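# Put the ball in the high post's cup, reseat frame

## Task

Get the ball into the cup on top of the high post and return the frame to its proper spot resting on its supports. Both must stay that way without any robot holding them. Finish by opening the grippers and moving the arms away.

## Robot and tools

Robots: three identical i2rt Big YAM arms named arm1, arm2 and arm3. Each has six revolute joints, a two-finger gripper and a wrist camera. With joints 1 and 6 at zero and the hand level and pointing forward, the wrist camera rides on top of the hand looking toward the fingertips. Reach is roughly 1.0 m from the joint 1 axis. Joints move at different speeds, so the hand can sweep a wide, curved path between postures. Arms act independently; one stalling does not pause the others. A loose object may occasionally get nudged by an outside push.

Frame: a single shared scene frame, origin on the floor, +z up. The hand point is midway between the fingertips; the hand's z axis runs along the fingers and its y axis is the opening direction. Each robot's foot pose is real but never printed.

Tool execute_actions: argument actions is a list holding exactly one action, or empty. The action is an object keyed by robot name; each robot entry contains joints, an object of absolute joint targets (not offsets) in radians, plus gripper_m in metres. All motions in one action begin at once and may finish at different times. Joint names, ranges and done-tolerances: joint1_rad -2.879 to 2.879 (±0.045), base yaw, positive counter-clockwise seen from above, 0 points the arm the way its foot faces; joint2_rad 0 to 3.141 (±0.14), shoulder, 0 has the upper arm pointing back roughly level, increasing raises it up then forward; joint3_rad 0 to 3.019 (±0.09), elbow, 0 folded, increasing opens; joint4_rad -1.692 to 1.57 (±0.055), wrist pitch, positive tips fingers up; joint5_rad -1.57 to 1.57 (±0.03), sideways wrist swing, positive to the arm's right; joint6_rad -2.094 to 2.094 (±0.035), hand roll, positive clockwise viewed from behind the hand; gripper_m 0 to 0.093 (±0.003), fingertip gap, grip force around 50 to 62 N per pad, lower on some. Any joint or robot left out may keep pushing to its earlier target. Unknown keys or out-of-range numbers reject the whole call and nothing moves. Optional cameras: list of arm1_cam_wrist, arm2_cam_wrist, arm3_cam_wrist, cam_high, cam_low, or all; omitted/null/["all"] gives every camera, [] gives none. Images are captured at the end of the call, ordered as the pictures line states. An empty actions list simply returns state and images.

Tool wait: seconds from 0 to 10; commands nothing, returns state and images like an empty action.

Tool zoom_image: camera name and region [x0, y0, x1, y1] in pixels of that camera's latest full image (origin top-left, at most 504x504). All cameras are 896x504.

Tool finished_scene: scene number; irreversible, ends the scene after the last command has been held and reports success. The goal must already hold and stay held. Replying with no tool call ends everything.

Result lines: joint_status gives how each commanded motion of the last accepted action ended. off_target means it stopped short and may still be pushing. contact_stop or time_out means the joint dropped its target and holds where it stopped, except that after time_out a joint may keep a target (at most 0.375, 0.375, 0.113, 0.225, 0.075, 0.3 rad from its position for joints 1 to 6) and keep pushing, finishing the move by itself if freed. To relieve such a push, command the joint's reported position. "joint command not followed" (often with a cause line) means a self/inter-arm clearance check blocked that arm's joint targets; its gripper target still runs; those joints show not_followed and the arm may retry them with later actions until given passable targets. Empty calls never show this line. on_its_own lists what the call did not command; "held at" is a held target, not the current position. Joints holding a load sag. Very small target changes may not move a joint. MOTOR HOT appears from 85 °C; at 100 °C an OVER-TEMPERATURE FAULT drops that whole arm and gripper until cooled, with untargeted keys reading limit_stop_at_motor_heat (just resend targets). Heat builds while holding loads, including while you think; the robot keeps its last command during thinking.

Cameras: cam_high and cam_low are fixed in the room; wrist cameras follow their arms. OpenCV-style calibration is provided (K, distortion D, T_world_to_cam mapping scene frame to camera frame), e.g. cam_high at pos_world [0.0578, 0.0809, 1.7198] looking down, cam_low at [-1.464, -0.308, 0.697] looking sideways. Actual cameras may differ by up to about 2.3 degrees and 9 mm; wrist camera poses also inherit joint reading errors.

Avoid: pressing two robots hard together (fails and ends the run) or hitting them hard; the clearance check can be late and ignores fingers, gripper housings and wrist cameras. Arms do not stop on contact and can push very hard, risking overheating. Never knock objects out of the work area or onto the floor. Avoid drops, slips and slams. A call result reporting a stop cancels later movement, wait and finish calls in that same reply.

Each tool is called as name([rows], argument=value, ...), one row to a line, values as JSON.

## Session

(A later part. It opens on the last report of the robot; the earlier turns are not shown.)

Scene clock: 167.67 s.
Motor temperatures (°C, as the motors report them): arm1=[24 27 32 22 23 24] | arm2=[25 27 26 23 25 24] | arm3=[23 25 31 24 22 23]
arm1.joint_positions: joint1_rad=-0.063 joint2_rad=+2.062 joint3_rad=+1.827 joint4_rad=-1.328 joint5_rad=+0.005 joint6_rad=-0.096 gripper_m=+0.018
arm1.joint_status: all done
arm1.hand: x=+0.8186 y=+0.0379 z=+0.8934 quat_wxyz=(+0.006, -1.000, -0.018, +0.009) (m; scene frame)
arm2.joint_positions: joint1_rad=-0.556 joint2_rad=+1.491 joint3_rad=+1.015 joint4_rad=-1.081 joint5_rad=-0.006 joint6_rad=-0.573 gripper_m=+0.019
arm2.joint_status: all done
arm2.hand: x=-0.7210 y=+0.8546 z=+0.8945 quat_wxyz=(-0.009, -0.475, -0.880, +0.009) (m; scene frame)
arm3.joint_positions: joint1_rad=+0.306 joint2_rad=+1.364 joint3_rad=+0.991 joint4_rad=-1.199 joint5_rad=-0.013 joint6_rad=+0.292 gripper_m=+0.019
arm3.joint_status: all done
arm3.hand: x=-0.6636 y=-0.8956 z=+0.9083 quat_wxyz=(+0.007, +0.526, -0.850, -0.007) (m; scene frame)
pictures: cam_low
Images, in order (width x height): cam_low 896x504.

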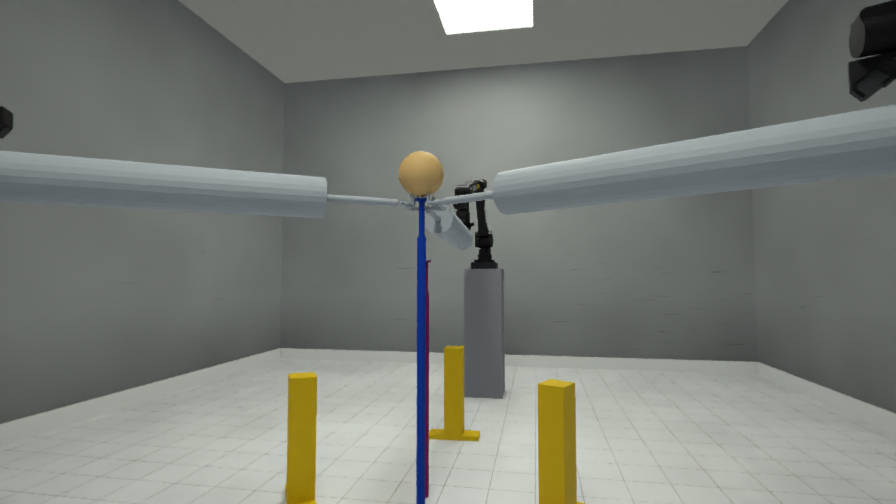

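execute_actions([
  {"arm1":{"joints":{"joint3_rad":1.785,"joint4_rad":-1.215}},"arm2":{"joints":{"joint3_rad":0.945,"joint4_rad":-0.945}},"arm3":{"joints":{"joint3_rad":0.945,"joint4_rad":-1.045}}},
], cameras=[])

execute_actions([
  {"arm1":{"joints":{"joint2_rad":2.05,"joint3_rad":1.75,"joint4_rad":-1.16}},"arm2":{"joints":{"joint2_rad":1.52,"joint3_rad":0.92,"joint4_rad":-0.90}},"arm3":{"joints":{"joint2_rad":1.41,"joint3_rad":0.915,"joint4_rad":-0.995}}},
], cameras=["cam_low","cam_high"])

zoom_image(camera="cam_low", region=[370, 150, 490, 270])

Scene clock: 173.70 s.
Motor temperatures (°C, as the motors report them): arm1=[24 27 31 22 23 24] | arm2=[25 27 26 23 25 24] | arm3=[23 25 31 24 22 23]
arm1.joint_positions: joint1_rad=-0.063 joint2_rad=+2.062 joint3_rad=+1.769 joint4_rad=-1.245 joint5_rad=+0.005 joint6_rad=-0.096 gripper_m=+0.018
arm1.joint_status: all done
arm1.hand: x=+0.8181 y=+0.0382 z=+0.8719 quat_wxyz=(+0.007, -1.000, -0.018, +0.021) (m; scene frame)
arm2.joint_positions: joint1_rad=-0.556 joint2_rad=+1.490 joint3_rad=+0.949 joint4_rad=-0.972 joint5_rad=-0.012 joint6_rad=-0.573 gripper_m=+0.019
arm2.joint_status: all done
arm2.hand: x=-0.7199 y=+0.8559 z=+0.8733 quat_wxyz=(-0.022, -0.474, -0.880, +0.027) (m; scene frame)
arm3.joint_positions: joint1_rad=+0.306 joint2_rad=+1.364 joint3_rad=+0.928 joint4_rad=-1.089 joint5_rad=-0.012 joint6_rad=+0.292 gripper_m=+0.019
arm3.joint_status: all done
arm3.hand: x=-0.6632 y=-0.8934 z=+0.8864 quat_wxyz=(-0.009, +0.526, -0.850, -0.025) (m; scene frame)
pictures: none
No camera images: the call's "cameras" was empty. Leave "cameras" out to get every camera's image.

Scene clock: 174.47 s.
Motor temperatures (°C, as the motors report them): arm1=[24 27 31 22 23 24] | arm2=[25 27 26 23 25 24] | arm3=[23 25 31 24 22 23]
arm1.joint_positions: joint1_rad=-0.063 joint2_rad=+2.079 joint3_rad=+1.735 joint4_rad=-1.189 joint5_rad=+0.008 joint6_rad=-0.095 gripper_m=+0.018
arm1.joint_status: all done
arm1.hand: x=+0.8173 y=+0.0388 z=+0.8497 quat_wxyz=(+0.009, -1.000, -0.018, +0.024) (m; scene frame)
arm2.joint_positions: joint1_rad=-0.556 joint2_rad=+1.536 joint3_rad=+0.923 joint4_rad=-0.918 joint5_rad=-0.012 joint6_rad=-0.573 gripper_m=+0.019
arm2.joint_status: all done
arm2.hand: x=-0.7199 y=+0.8576 z=+0.8479 quat_wxyz=(-0.017, -0.474, -0.880, +0.019) (m; scene frame)
arm3.joint_positions: joint1_rad=+0.307 joint2_rad=+1.414 joint3_rad=+0.898 joint4_rad=-1.026 joint5_rad=-0.011 joint6_rad=+0.292 gripper_m=+0.019
arm3.joint_status: all done
arm3.hand: x=-0.6632 y=-0.8920 z=+0.8593 quat_wxyz=(-0.004, +0.526, -0.850, -0.018) (m; scene frame)
pictures: cam_high, cam_low
Images, in order (width x height): cam_high 896x504, cam_low 896x504.

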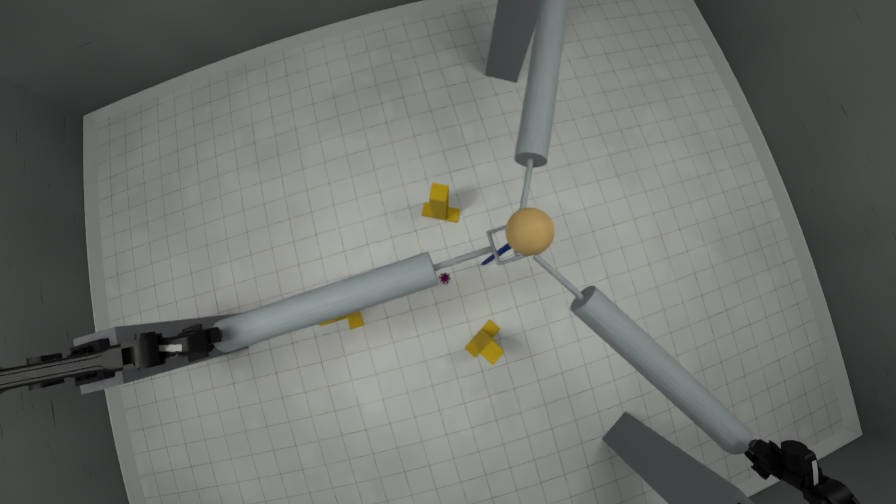

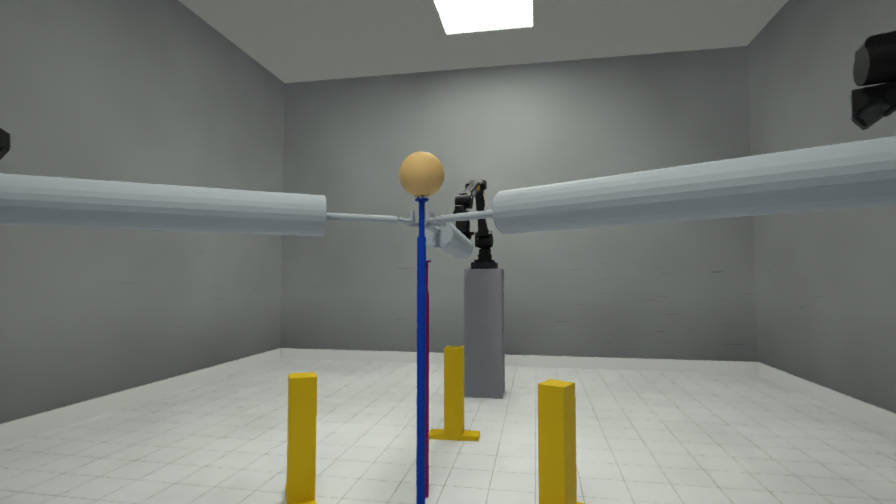

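Region (370, 150, 490, 270) of cam_low's 896x504 image, scaled by 4.200, with more detail than that image has.

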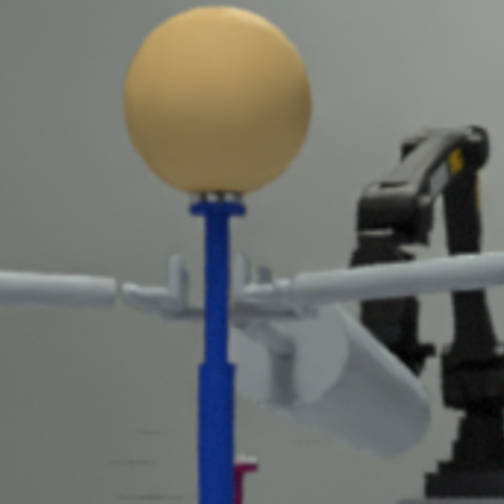

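execute_actions([
  {"arm1":{"joints":{"joint1_rad":-0.08,"joint2_rad":1.87,"joint3_rad":1.497,"joint4_rad":-1.13,"joint6_rad":-0.12}},"arm2":{"joints":{"joint1_rad":-0.358,"joint2_rad":1.557,"joint3_rad":0.99,"joint4_rad":-0.965,"joint6_rad":-0.365}},"arm3":{"joints":{"joint1_rad":0.115,"joint2_rad":1.485,"joint3_rad":1.045,"joint4_rad":-1.07,"joint6_rad":0.10}}},
], cameras=["cam_high"])

execute_actions([
  {"arm1":{"joints":{"joint1_rad":-0.13,"joint2_rad":1.63,"joint3_rad":1.14,"joint4_rad":-1.02,"joint6_rad":-0.165}},"arm2":{"joints":{"joint1_rad":-0.095,"joint2_rad":1.61,"joint3_rad":1.06,"joint4_rad":-0.98,"joint6_rad":-0.10}},"arm3":{"joints":{"joint1_rad":-0.10,"joint2_rad":1.64,"joint3_rad":1.235,"joint4_rad":-1.10,"joint6_rad":-0.115}}},
], cameras=[])

execute_actions([
  {"arm1":{"joints":{"joint1_rad":-0.195,"joint2_rad":1.385,"joint3_rad":0.835,"joint4_rad":-0.98,"joint6_rad":-0.23}},"arm2":{"joints":{"joint1_rad":0.127,"joint2_rad":1.72,"joint3_rad":1.205,"joint4_rad":-1.015,"joint6_rad":0.12}},"arm3":{"joints":{"joint1_rad":-0.26,"joint2_rad":1.81,"joint3_rad":1.48,"joint4_rad":-1.165,"joint6_rad":-0.275}}},
], cameras=[])

execute_actions([
  {"arm1":{"joints":{"joint1_rad":-0.265,"joint2_rad":1.325,"joint3_rad":0.585,"joint4_rad":-0.79,"joint6_rad":-0.30}},"arm2":{"joints":{"joint1_rad":0.248,"joint2_rad":1.885,"joint3_rad":1.27,"joint4_rad":-0.90,"joint6_rad":0.24}},"arm3":{"joints":{"joint1_rad":-0.35,"joint2_rad":2.02,"joint3_rad":1.65,"joint4_rad":-1.11,"joint6_rad":-0.36}}},
], cameras=["cam_high","cam_low"])

Scene clock: 188.60 s.
Motor temperatures (°C, as the motors report them): arm1=[24 28 30 22 23 24] | arm2=[25 27 26 23 25 24] | arm3=[23 24 30 24 22 23]
arm1.joint_positions: joint1_rad=-0.084 joint2_rad=+1.904 joint3_rad=+1.480 joint4_rad=-1.137 joint5_rad=+0.003 joint6_rad=-0.114 gripper_m=+0.018
arm1.joint_status: all done
arm1.hand: x=+0.8922 y=+0.0457 z=+0.8581 quat_wxyz=(+0.005, -1.000, -0.016, +0.010) (m; scene frame)
arm2.joint_positions: joint1_rad=-0.361 joint2_rad=+1.563 joint3_rad=+0.938 joint4_rad=-0.938 joint5_rad=-0.001 joint6_rad=-0.376 gripper_m=+0.019
arm2.joint_status: all done
arm2.hand: x=-0.6445 y=+0.8659 z=+0.8426 quat_wxyz=(-0.005, -0.475, -0.880, +0.007) (m; scene frame)
arm3.joint_positions: joint1_rad=+0.124 joint2_rad=+1.483 joint3_rad=+0.985 joint4_rad=-1.057 joint5_rad=-0.005 joint6_rad=+0.108 gripper_m=+0.019
arm3.joint_status: all done
arm3.hand: x=-0.5881 y=-0.8845 z=+0.8635 quat_wxyz=(-0.004, +0.527, -0.850, -0.011) (m; scene frame)
pictures: cam_high
Images, in order (width x height): cam_high 896x504.

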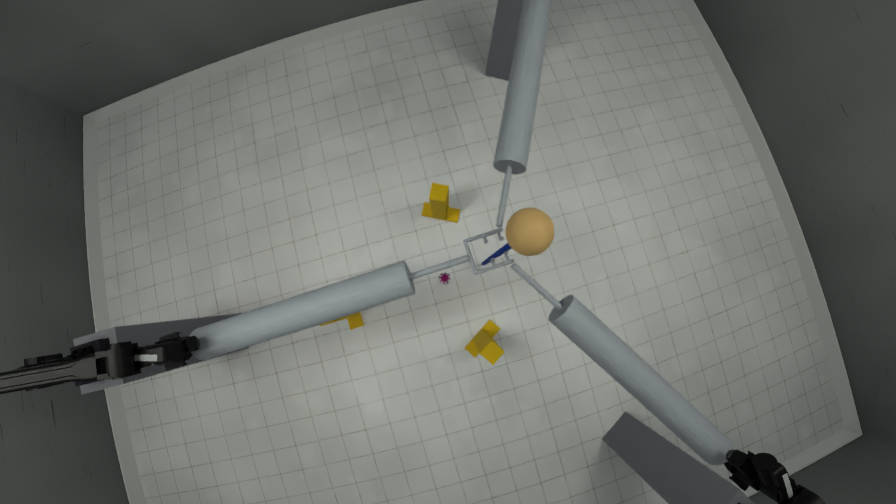

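Scene clock: 189.70 s.
Motor temperatures (°C, as the motors report them): arm1=[24 28 30 22 23 24] | arm2=[25 27 26 23 25 24] | arm3=[23 24 31 24 22 23]
arm1.joint_positions: joint1_rad=-0.139 joint2_rad=+1.649 joint3_rad=+1.130 joint4_rad=-1.043 joint5_rad=+0.004 joint6_rad=-0.169 gripper_m=+0.018
arm1.joint_status: all done
arm1.hand: x=+1.0021 y=+0.0620 z=+0.8613 quat_wxyz=(+0.006, -1.000, -0.017, +0.009) (m; scene frame)
arm2.joint_positions: joint1_rad=-0.095 joint2_rad=+1.624 joint3_rad=+1.014 joint4_rad=-0.973 joint5_rad=-0.002 joint6_rad=-0.108 gripper_m=+0.019
arm2.joint_status: all done
arm2.hand: x=-0.5350 y=+0.8817 z=+0.8423 quat_wxyz=(+0.002, -0.476, -0.879, +0.000) (m; scene frame)
arm3.joint_positions: joint1_rad=-0.093 joint2_rad=+1.648 joint3_rad=+1.181 joint4_rad=-1.100 joint5_rad=-0.005 joint6_rad=-0.109 gripper_m=+0.019
arm3.joint_status: all done
arm3.hand: x=-0.4762 y=-0.8679 z=+0.8625 quat_wxyz=(+0.001, +0.527, -0.850, -0.007) (m; scene frame)
pictures: none
No camera images: the call's "cameras" was empty. Leave "cameras" out to get every camera's image.

Scene clock: 190.73 s.
Motor temperatures (°C, as the motors report them): arm1=[24 27 30 22 23 24] | arm2=[25 27 26 23 25 24] | arm3=[23 24 31 24 22 23]
arm1.joint_positions: joint1_rad=-0.197 joint2_rad=+1.399 joint3_rad=+0.826 joint4_rad=-0.994 joint5_rad=+0.009 joint6_rad=-0.227 gripper_m=+0.018
arm1.joint_status: all done
arm1.hand: x=+1.1118 y=+0.0677 z=+0.8547 quat_wxyz=(+0.008, -1.000, -0.017, +0.006) (m; scene frame)
arm2.joint_positions: joint1_rad=+0.128 joint2_rad=+1.739 joint3_rad=+1.170 joint4_rad=-1.005 joint5_rad=-0.001 joint6_rad=+0.116 gripper_m=+0.019
arm2.joint_status: all done
arm2.hand: x=-0.4231 y=+0.8919 z=+0.8428 quat_wxyz=(-0.001, -0.477, -0.879, +0.004) (m; scene frame)
arm3.joint_positions: joint1_rad=-0.252 joint2_rad=+1.819 joint3_rad=+1.418 joint4_rad=-1.160 joint5_rad=-0.005 joint6_rad=-0.267 gripper_m=+0.019
arm3.joint_status: all done
arm3.hand: x=-0.3683 y=-0.8571 z=+0.8624 quat_wxyz=(-0.003, +0.526, -0.850, -0.007) (m; scene frame)
pictures: none
No camera images: the call's "cameras" was empty. Leave "cameras" out to get every camera's image.

Scene clock: 191.77 s.
Motor temperatures (°C, as the motors report them): arm1=[24 27 29 22 23 24] | arm2=[25 27 27 23 25 24] | arm3=[23 25 31 24 22 23]
arm1.joint_positions: joint1_rad=-0.270 joint2_rad=+1.352 joint3_rad=+0.581 joint4_rad=-0.803 joint5_rad=+0.015 joint6_rad=-0.297 gripper_m=+0.018
arm1.joint_status: all done
arm1.hand: x=+1.1819 y=+0.0764 z=+0.7949 quat_wxyz=(+0.010, -1.000, -0.015, +0.001) (m; scene frame)
arm2.joint_positions: joint1_rad=+0.245 joint2_rad=+1.914 joint3_rad=+1.242 joint4_rad=-0.888 joint5_rad=-0.004 joint6_rad=+0.235 gripper_m=+0.019
arm2.joint_status: all done
arm2.hand: x=-0.3519 y=+0.9009 z=+0.7822 quat_wxyz=(-0.008, -0.478, -0.879, +0.004) (m; scene frame)
arm3.joint_positions: joint1_rad=-0.333 joint2_rad=+2.040 joint3_rad=+1.576 joint4_rad=-1.116 joint5_rad=-0.005 joint6_rad=-0.347 gripper_m=+0.019
arm3.joint_status: all done
arm3.hand: x=-0.2959 y=-0.8467 z=+0.7969 quat_wxyz=(+0.007, +0.526, -0.850, -0.005) (m; scene frame)
pictures: cam_high, cam_low
Images, in order (width x height): cam_high 896x504, cam_low 896x504.

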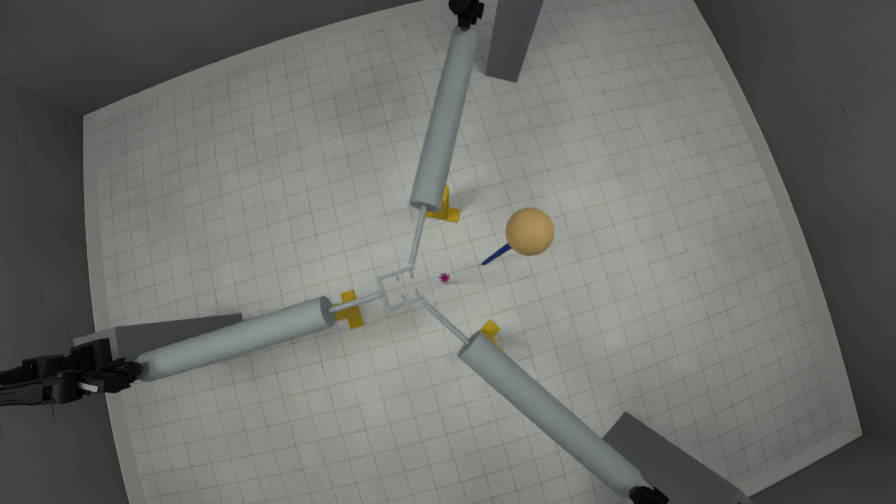

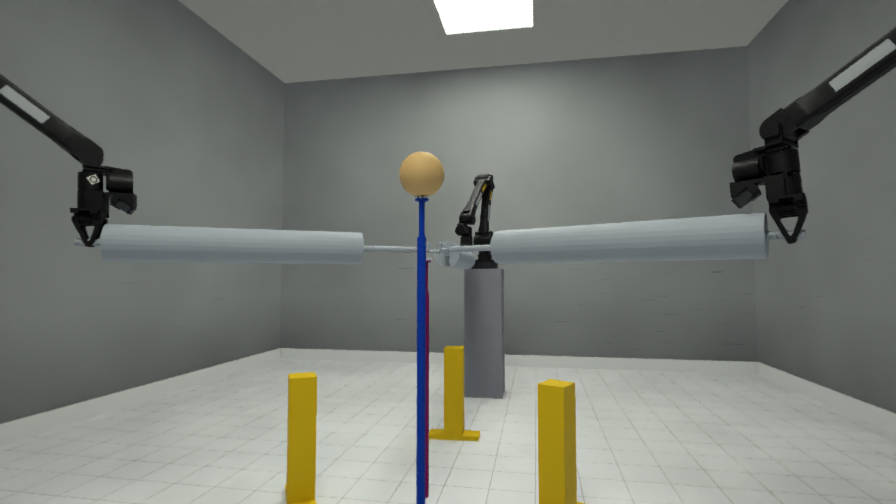

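execute_actions([
  {"arm1":{"joints":{"joint1_rad":-0.245,"joint2_rad":1.74,"joint3_rad":0.505,"joint4_rad":-0.29,"joint6_rad":-0.285}},"arm2":{"joints":{"joint1_rad":0.232,"joint2_rad":2.095,"joint3_rad":1.21,"joint4_rad":-0.63}},"arm3":{"joints":{"joint1_rad":-0.36,"joint2_rad":2.195,"joint3_rad":1.55,"joint4_rad":-0.89}}},
], cameras=[])

execute_actions([
  {"arm1":{"joints":{"joint2_rad":2.22,"joint3_rad":0.59,"joint4_rad":0.11}},"arm2":{"joints":{"joint2_rad":2.365,"joint3_rad":1.275,"joint4_rad":-0.42}},"arm3":{"joints":{"joint2_rad":2.415,"joint3_rad":1.61,"joint4_rad":-0.70}}},
], cameras=[])

execute_actions([
  {"arm1":{"joints":{"joint2_rad":2.44,"joint3_rad":0.675,"joint4_rad":0.235}},"arm2":{"joints":{"joint2_rad":2.515,"joint3_rad":1.345,"joint4_rad":-0.345}},"arm3":{"joints":{"joint2_rad":2.54,"joint3_rad":1.655,"joint4_rad":-0.63}}},
], cameras=[])

execute_actions([
  {"arm1":{"joints":{"joint2_rad":2.57,"joint3_rad":0.75,"joint4_rad":0.27}},"arm2":{"joints":{"joint2_rad":2.615,"joint3_rad":1.405,"joint4_rad":-0.315}},"arm3":{"joints":{"joint2_rad":2.63,"joint3_rad":1.71,"joint4_rad":-0.61}}},
], cameras=["cam_high","cam_low"])

Scene clock: 199.63 s.
Motor temperatures (°C, as the motors report them): arm1=[24 26 29 22 24 24] | arm2=[25 27 27 23 25 24] | arm3=[23 26 33 24 22 23]
arm1.joint_positions: joint1_rad=-0.262 joint2_rad=+1.753 joint3_rad=+0.497 joint4_rad=-0.318 joint5_rad=+0.012 joint6_rad=-0.293 gripper_m=+0.018
arm1.joint_status: all done
arm1.hand: x=+1.1842 y=+0.0734 z=+0.6734 quat_wxyz=(+0.009, -1.000, -0.017, +0.002) (m; scene frame)
arm2.joint_positions: joint1_rad=+0.240 joint2_rad=+2.128 joint3_rad=+1.216 joint4_rad=-0.633 joint5_rad=-0.005 joint6_rad=+0.234 gripper_m=+0.019
arm2.joint_status: all done
arm2.hand: x=-0.3496 y=+0.8945 z=+0.6699 quat_wxyz=(-0.016, -0.479, -0.878, +0.006) (m; scene frame)
arm3.joint_positions: joint1_rad=-0.352 joint2_rad=+2.228 joint3_rad=+1.537 joint4_rad=-0.896 joint5_rad=-0.005 joint6_rad=-0.369 gripper_m=+0.019
arm3.joint_status: all done
arm3.hand: x=-0.2854 y=-0.8513 z=+0.6758 quat_wxyz=(+0.009, +0.527, -0.850, -0.004) (m; scene frame)
pictures: none
No camera images: the call's "cameras" was empty. Leave "cameras" out to get every camera's image.

Scene clock: 200.73 s.
Motor temperatures (°C, as the motors report them): arm1=[24 26 28 22 24 24] | arm2=[25 27 27 23 25 24] | arm3=[23 26 33 24 22 23]
arm1.joint_positions: joint1_rad=-0.260 joint2_rad=+2.232 joint3_rad=+0.586 joint4_rad=+0.083 joint5_rad=+0.010 joint6_rad=-0.292 gripper_m=+0.018
arm1.joint_status: all done
arm1.hand: x=+1.1763 y=+0.0749 z=+0.5529 quat_wxyz=(+0.009, -1.000, -0.018, +0.008) (m; scene frame)
arm2.joint_positions: joint1_rad=+0.230 joint2_rad=+2.389 joint3_rad=+1.256 joint4_rad=-0.418 joint5_rad=-0.006 joint6_rad=+0.226 gripper_m=+0.019
arm2.joint_status: all done
arm2.hand: x=-0.3592 y=+0.8952 z=+0.5499 quat_wxyz=(-0.013, -0.480, -0.877, +0.004) (m; scene frame)
arm3.joint_positions: joint1_rad=-0.347 joint2_rad=+2.441 joint3_rad=+1.559 joint4_rad=-0.699 joint5_rad=-0.004 joint6_rad=-0.365 gripper_m=+0.019
arm3.joint_status: all done
arm3.hand: x=-0.2897 y=-0.8503 z=+0.5582 quat_wxyz=(+0.007, +0.528, -0.850, -0.004) (m; scene frame)
pictures: none
No camera images: the call's "cameras" was empty. Leave "cameras" out to get every camera's image.

Scene clock: 201.60 s.
Motor temperatures (°C, as the motors report them): arm1=[24 26 28 22 24 24] | arm2=[25 28 27 23 25 24] | arm3=[23 26 33 24 22 23]
arm1.joint_positions: joint1_rad=-0.260 joint2_rad=+2.454 joint3_rad=+0.677 joint4_rad=+0.213 joint5_rad=+0.008 joint6_rad=-0.292 gripper_m=+0.018
arm1.joint_status: all done
arm1.hand: x=+1.1753 y=+0.0749 z=+0.4907 quat_wxyz=(+0.008, -1.000, -0.018, +0.008) (m; scene frame)
arm2.joint_positions: joint1_rad=+0.230 joint2_rad=+2.535 joint3_rad=+1.327 joint4_rad=-0.348 joint5_rad=-0.001 joint6_rad=+0.225 gripper_m=+0.019
arm2.joint_status: all done
arm2.hand: x=-0.3606 y=+0.8949 z=+0.4893 quat_wxyz=(-0.010, -0.480, -0.877, +0.006) (m; scene frame)
arm3.joint_positions: joint1_rad=-0.350 joint2_rad=+2.551 joint3_rad=+1.608 joint4_rad=-0.636 joint5_rad=-0.005 joint6_rad=-0.365 gripper_m=+0.019
arm3.joint_status: all done
arm3.hand: x=-0.2882 y=-0.8505 z=+0.5058 quat_wxyz=(+0.006, +0.526, -0.850, -0.005) (m; scene frame)
pictures: none
No camera images: the call's "cameras" was empty. Leave "cameras" out to get every camera's image.

Scene clock: 202.40 s.
Motor temperatures (°C, as the motors report them): arm1=[24 26 28 22 24 24] | arm2=[25 28 26 23 25 24] | arm3=[23 26 33 24 22 23]
arm1.joint_positions: joint1_rad=-0.259 joint2_rad=+2.581 joint3_rad=+0.753 joint4_rad=+0.255 joint5_rad=+0.007 joint6_rad=-0.292 gripper_m=+0.018
arm1.joint_status: all done
arm1.hand: x=+1.1750 y=+0.0748 z=+0.4509 quat_wxyz=(+0.006, -1.000, -0.018, +0.003) (m; scene frame)
arm2.joint_positions: joint1_rad=+0.230 joint2_rad=+2.629 joint3_rad=+1.386 joint4_rad=-0.320 joint5_rad=-0.001 joint6_rad=+0.225 gripper_m=+0.019
arm2.joint_status: all done
arm2.hand: x=-0.3610 y=+0.8949 z=+0.4512 quat_wxyz=(-0.006, -0.480, -0.877, +0.005) (m; scene frame)
arm3.joint_positions: joint1_rad=-0.350 joint2_rad=+2.635 joint3_rad=+1.663 joint4_rad=-0.616 joint5_rad=-0.004 joint6_rad=-0.365 gripper_m=+0.019
arm3.joint_status: all done
arm3.hand: x=-0.2876 y=-0.8502 z=+0.4697 quat_wxyz=(+0.010, +0.526, -0.850, -0.004) (m; scene frame)
pictures: cam_high, cam_low
Images, in order (width x height): cam_high 896x504, cam_low 896x504.

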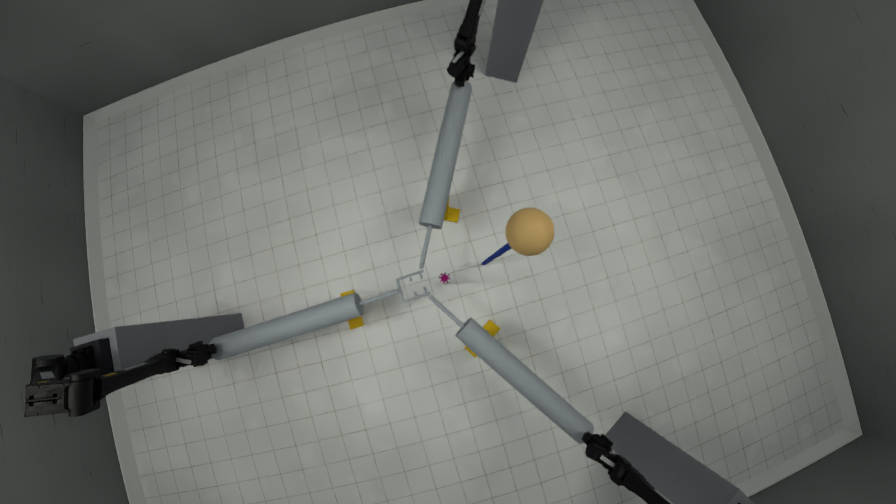

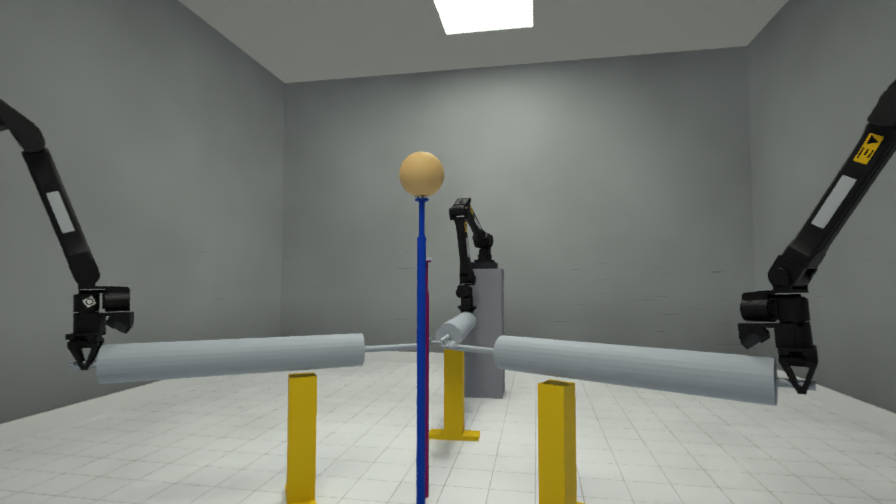

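execute_actions([
  {"arm1":{"joints":{"joint1_rad":-0.24,"joint2_rad":2.63,"joint3_rad":0.78,"joint4_rad":0.285}},"arm2":{"joints":{"joint1_rad":0.252,"joint2_rad":2.67,"joint3_rad":1.445,"joint4_rad":-0.305}},"arm3":{"joints":{"joint1_rad":-0.345,"joint2_rad":2.695,"joint3_rad":1.755,"joint4_rad":-0.60}}},
], cameras=["cam_low"])

Scene clock: 205.73 s.
Motor temperatures (°C, as the motors report them): arm1=[24 26 28 22 24 24] | arm2=[25 28 26 23 25 24] | arm3=[23 26 32 24 22 23]
arm1.joint_positions: joint1_rad=-0.257 joint2_rad=+2.635 joint3_rad=+0.780 joint4_rad=+0.272 joint5_rad=+0.008 joint6_rad=-0.288 gripper_m=+0.018
arm1.joint_status: all done
arm1.hand: x=+1.1793 y=+0.0733 z=+0.4343 quat_wxyz=(+0.006, -1.000, -0.017, -0.001) (m; scene frame)
arm2.joint_positions: joint1_rad=+0.240 joint2_rad=+2.674 joint3_rad=+1.424 joint4_rad=-0.313 joint5_rad=-0.004 joint6_rad=+0.229 gripper_m=+0.019
arm2.joint_status: all done
arm2.hand: x=-0.3550 y=+0.8968 z=+0.4339 quat_wxyz=(-0.007, -0.477, -0.879, +0.004) (m; scene frame)
arm3.joint_positions: joint1_rad=-0.350 joint2_rad=+2.691 joint3_rad=+1.710 joint4_rad=-0.607 joint5_rad=-0.003 joint6_rad=-0.365 gripper_m=+0.019
arm3.joint_status: all done
arm3.hand: x=-0.2852 y=-0.8481 z=+0.4470 quat_wxyz=(+0.010, +0.526, -0.850, -0.003) (m; scene frame)
pictures: cam_low
Images, in order (width x height): cam_low 896x504.

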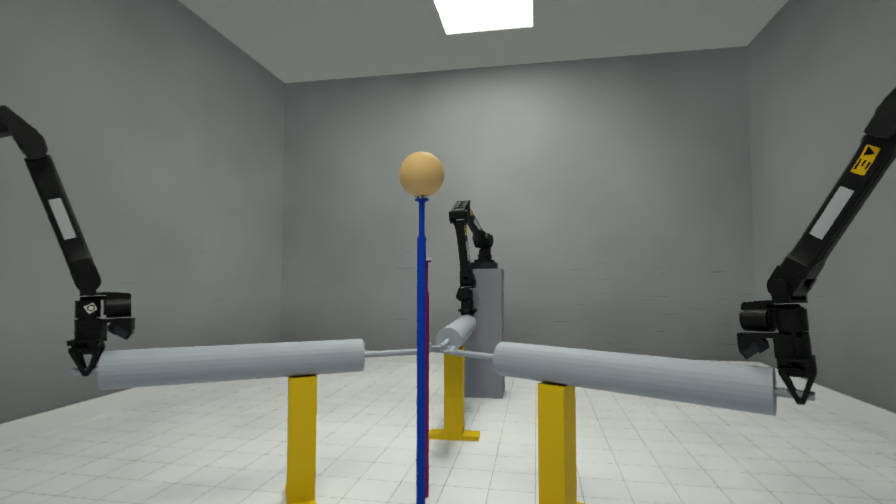

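execute_actions([
  {"arm1":{"joints":{"gripper_m":0.07}},"arm2":{"joints":{"gripper_m":0.07,"joint3_rad":1.42}},"arm3":{"joints":{"gripper_m":0.07,"joint3_rad":1.71}}},
], cameras=[])

execute_actions([
  {"arm1":{"joints":{"joint2_rad":2.43,"joint3_rad":0.63,"joint4_rad":0.2}},"arm2":{"joints":{"joint2_rad":2.5,"joint3_rad":1.27,"joint4_rad":-0.36}},"arm3":{"joints":{"joint2_rad":2.5,"joint3_rad":1.54,"joint4_rad":-0.64}}},
], cameras=[])

execute_actions([
  {"arm1":{"joints":{"joint2_rad":1.5,"joint3_rad":0.52,"joint4_rad":-0.6}},"arm2":{"joints":{"joint2_rad":1.6,"joint3_rad":0.8,"joint4_rad":-0.8}},"arm3":{"joints":{"joint2_rad":1.6,"joint3_rad":0.8,"joint4_rad":-0.8}}},
], cameras=["cam_high","cam_low"])

Scene clock: 211.20 s.
Motor temperatures (°C, as the motors report them): arm1=[24 26 27 22 24 24] | arm2=[25 28 26 23 25 24] | arm3=[23 26 31 24 22 23]
arm1.joint_positions: joint1_rad=-0.250 joint2_rad=+2.635 joint3_rad=+0.780 joint4_rad=+0.272 joint5_rad=+0.003 joint6_rad=-0.288 gripper_m=+0.070
arm1.joint_status: all done
arm1.hand: x=+1.1786 y=+0.0707 z=+0.4343 quat_wxyz=(+0.003, -1.000, -0.021, -0.001) (m; scene frame)
arm2.joint_positions: joint1_rad=+0.240 joint2_rad=+2.673 joint3_rad=+1.424 joint4_rad=-0.313 joint5_rad=-0.002 joint6_rad=+0.230 gripper_m=+0.070
arm2.joint_status: all done
arm2.hand: x=-0.3549 y=+0.8963 z=+0.4342 quat_wxyz=(-0.007, -0.477, -0.879, +0.005) (m; scene frame)
arm3.joint_positions: joint1_rad=-0.350 joint2_rad=+2.691 joint3_rad=+1.710 joint4_rad=-0.607 joint5_rad=-0.003 joint6_rad=-0.365 gripper_m=+0.070
arm3.joint_status: all done
arm3.hand: x=-0.2852 y=-0.8481 z=+0.4470 quat_wxyz=(+0.010, +0.526, -0.850, -0.003) (m; scene frame)
pictures: none
No camera images: the call's "cameras" was empty. Leave "cameras" out to get every camera's image.

Scene clock: 212.60 s.
Motor temperatures (°C, as the motors report them): arm1=[24 26 27 22 24 24] | arm2=[25 28 25 23 25 24] | arm3=[23 27 31 24 22 23]
arm1.joint_positions: joint1_rad=-0.250 joint2_rad=+2.429 joint3_rad=+0.633 joint4_rad=+0.213 joint5_rad=+0.003 joint6_rad=-0.288 gripper_m=+0.070
arm1.joint_status: all done
arm1.hand: x=+1.1906 y=+0.0674 z=+0.5003 quat_wxyz=(+0.003, -1.000, -0.021, -0.001) (m; scene frame)
arm2.joint_positions: joint1_rad=+0.240 joint2_rad=+2.482 joint3_rad=+1.277 joint4_rad=-0.347 joint5_rad=-0.002 joint6_rad=+0.230 gripper_m=+0.070
arm2.joint_status: all done
arm2.hand: x=-0.3614 y=+0.9033 z=+0.5083 quat_wxyz=(-0.012, -0.477, -0.879, +0.006) (m; scene frame)
arm3.joint_positions: joint1_rad=-0.350 joint2_rad=+2.502 joint3_rad=+1.541 joint4_rad=-0.635 joint5_rad=-0.003 joint6_rad=-0.365 gripper_m=+0.070
arm3.joint_status: all done
arm3.hand: x=-0.3003 y=-0.8627 z=+0.5194 quat_wxyz=(+0.014, +0.526, -0.850, -0.003) (m; scene frame)
pictures: none
No camera images: the call's "cameras" was empty. Leave "cameras" out to get every camera's image.

Scene clock: 214.17 s.
Motor temperatures (°C, as the motors report them): arm1=[24 26 27 22 24 24] | arm2=[25 28 25 23 25 24] | arm3=[23 27 30 24 22 23]
arm1.joint_positions: joint1_rad=-0.250 joint2_rad=+1.505 joint3_rad=+0.515 joint4_rad=-0.584 joint5_rad=+0.003 joint6_rad=-0.288 gripper_m=+0.070
arm1.joint_status: all done
arm1.hand: x=+1.1844 y=+0.0681 z=+0.7395 quat_wxyz=(+0.004, -1.000, -0.021, +0.003) (m; scene frame)
arm2.joint_positions: joint1_rad=+0.240 joint2_rad=+1.589 joint3_rad=+0.813 joint4_rad=-0.782 joint5_rad=-0.002 joint6_rad=+0.230 gripper_m=+0.070
arm2.joint_status: all done
arm2.hand: x=-0.4566 y=+0.9976 z=+0.7952 quat_wxyz=(-0.009, -0.477, -0.879, +0.005) (m; scene frame)
arm3.joint_positions: joint1_rad=-0.350 joint2_rad=+1.618 joint3_rad=+0.806 joint4_rad=-0.791 joint5_rad=-0.003 joint6_rad=-0.365 gripper_m=+0.070
arm3.joint_status: all done
arm3.hand: x=-0.4584 y=-1.0104 z=+0.7591 quat_wxyz=(+0.018, +0.526, -0.850, -0.002) (m; scene frame)
pictures: cam_high, cam_low
Images, in order (width x height): cam_high 896x504, cam_low 896x504.

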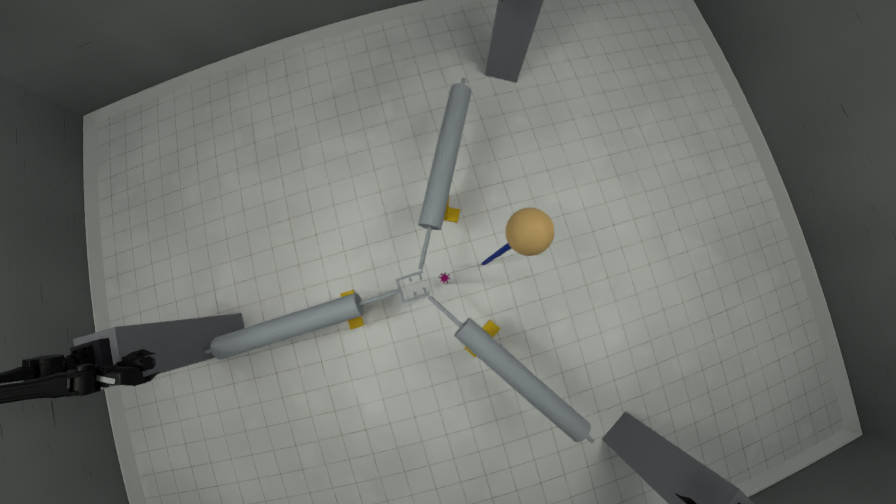

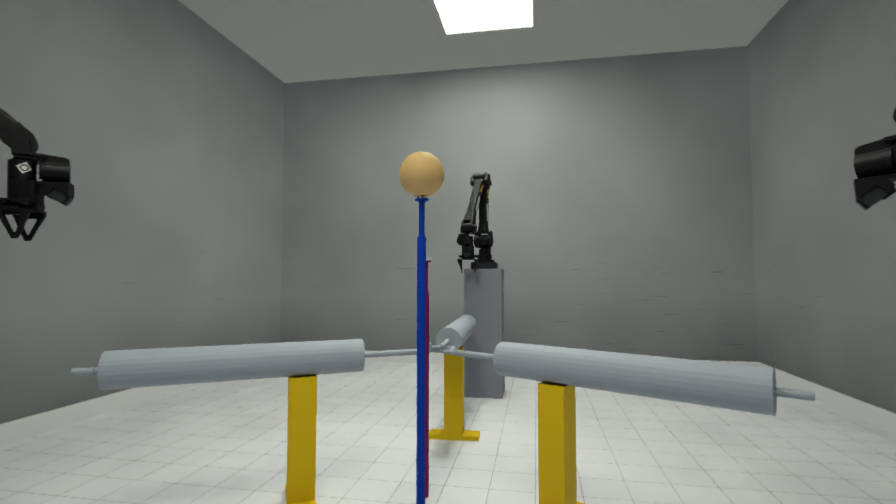

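finished_scene(scene=1)

The scene is finished: the task was done.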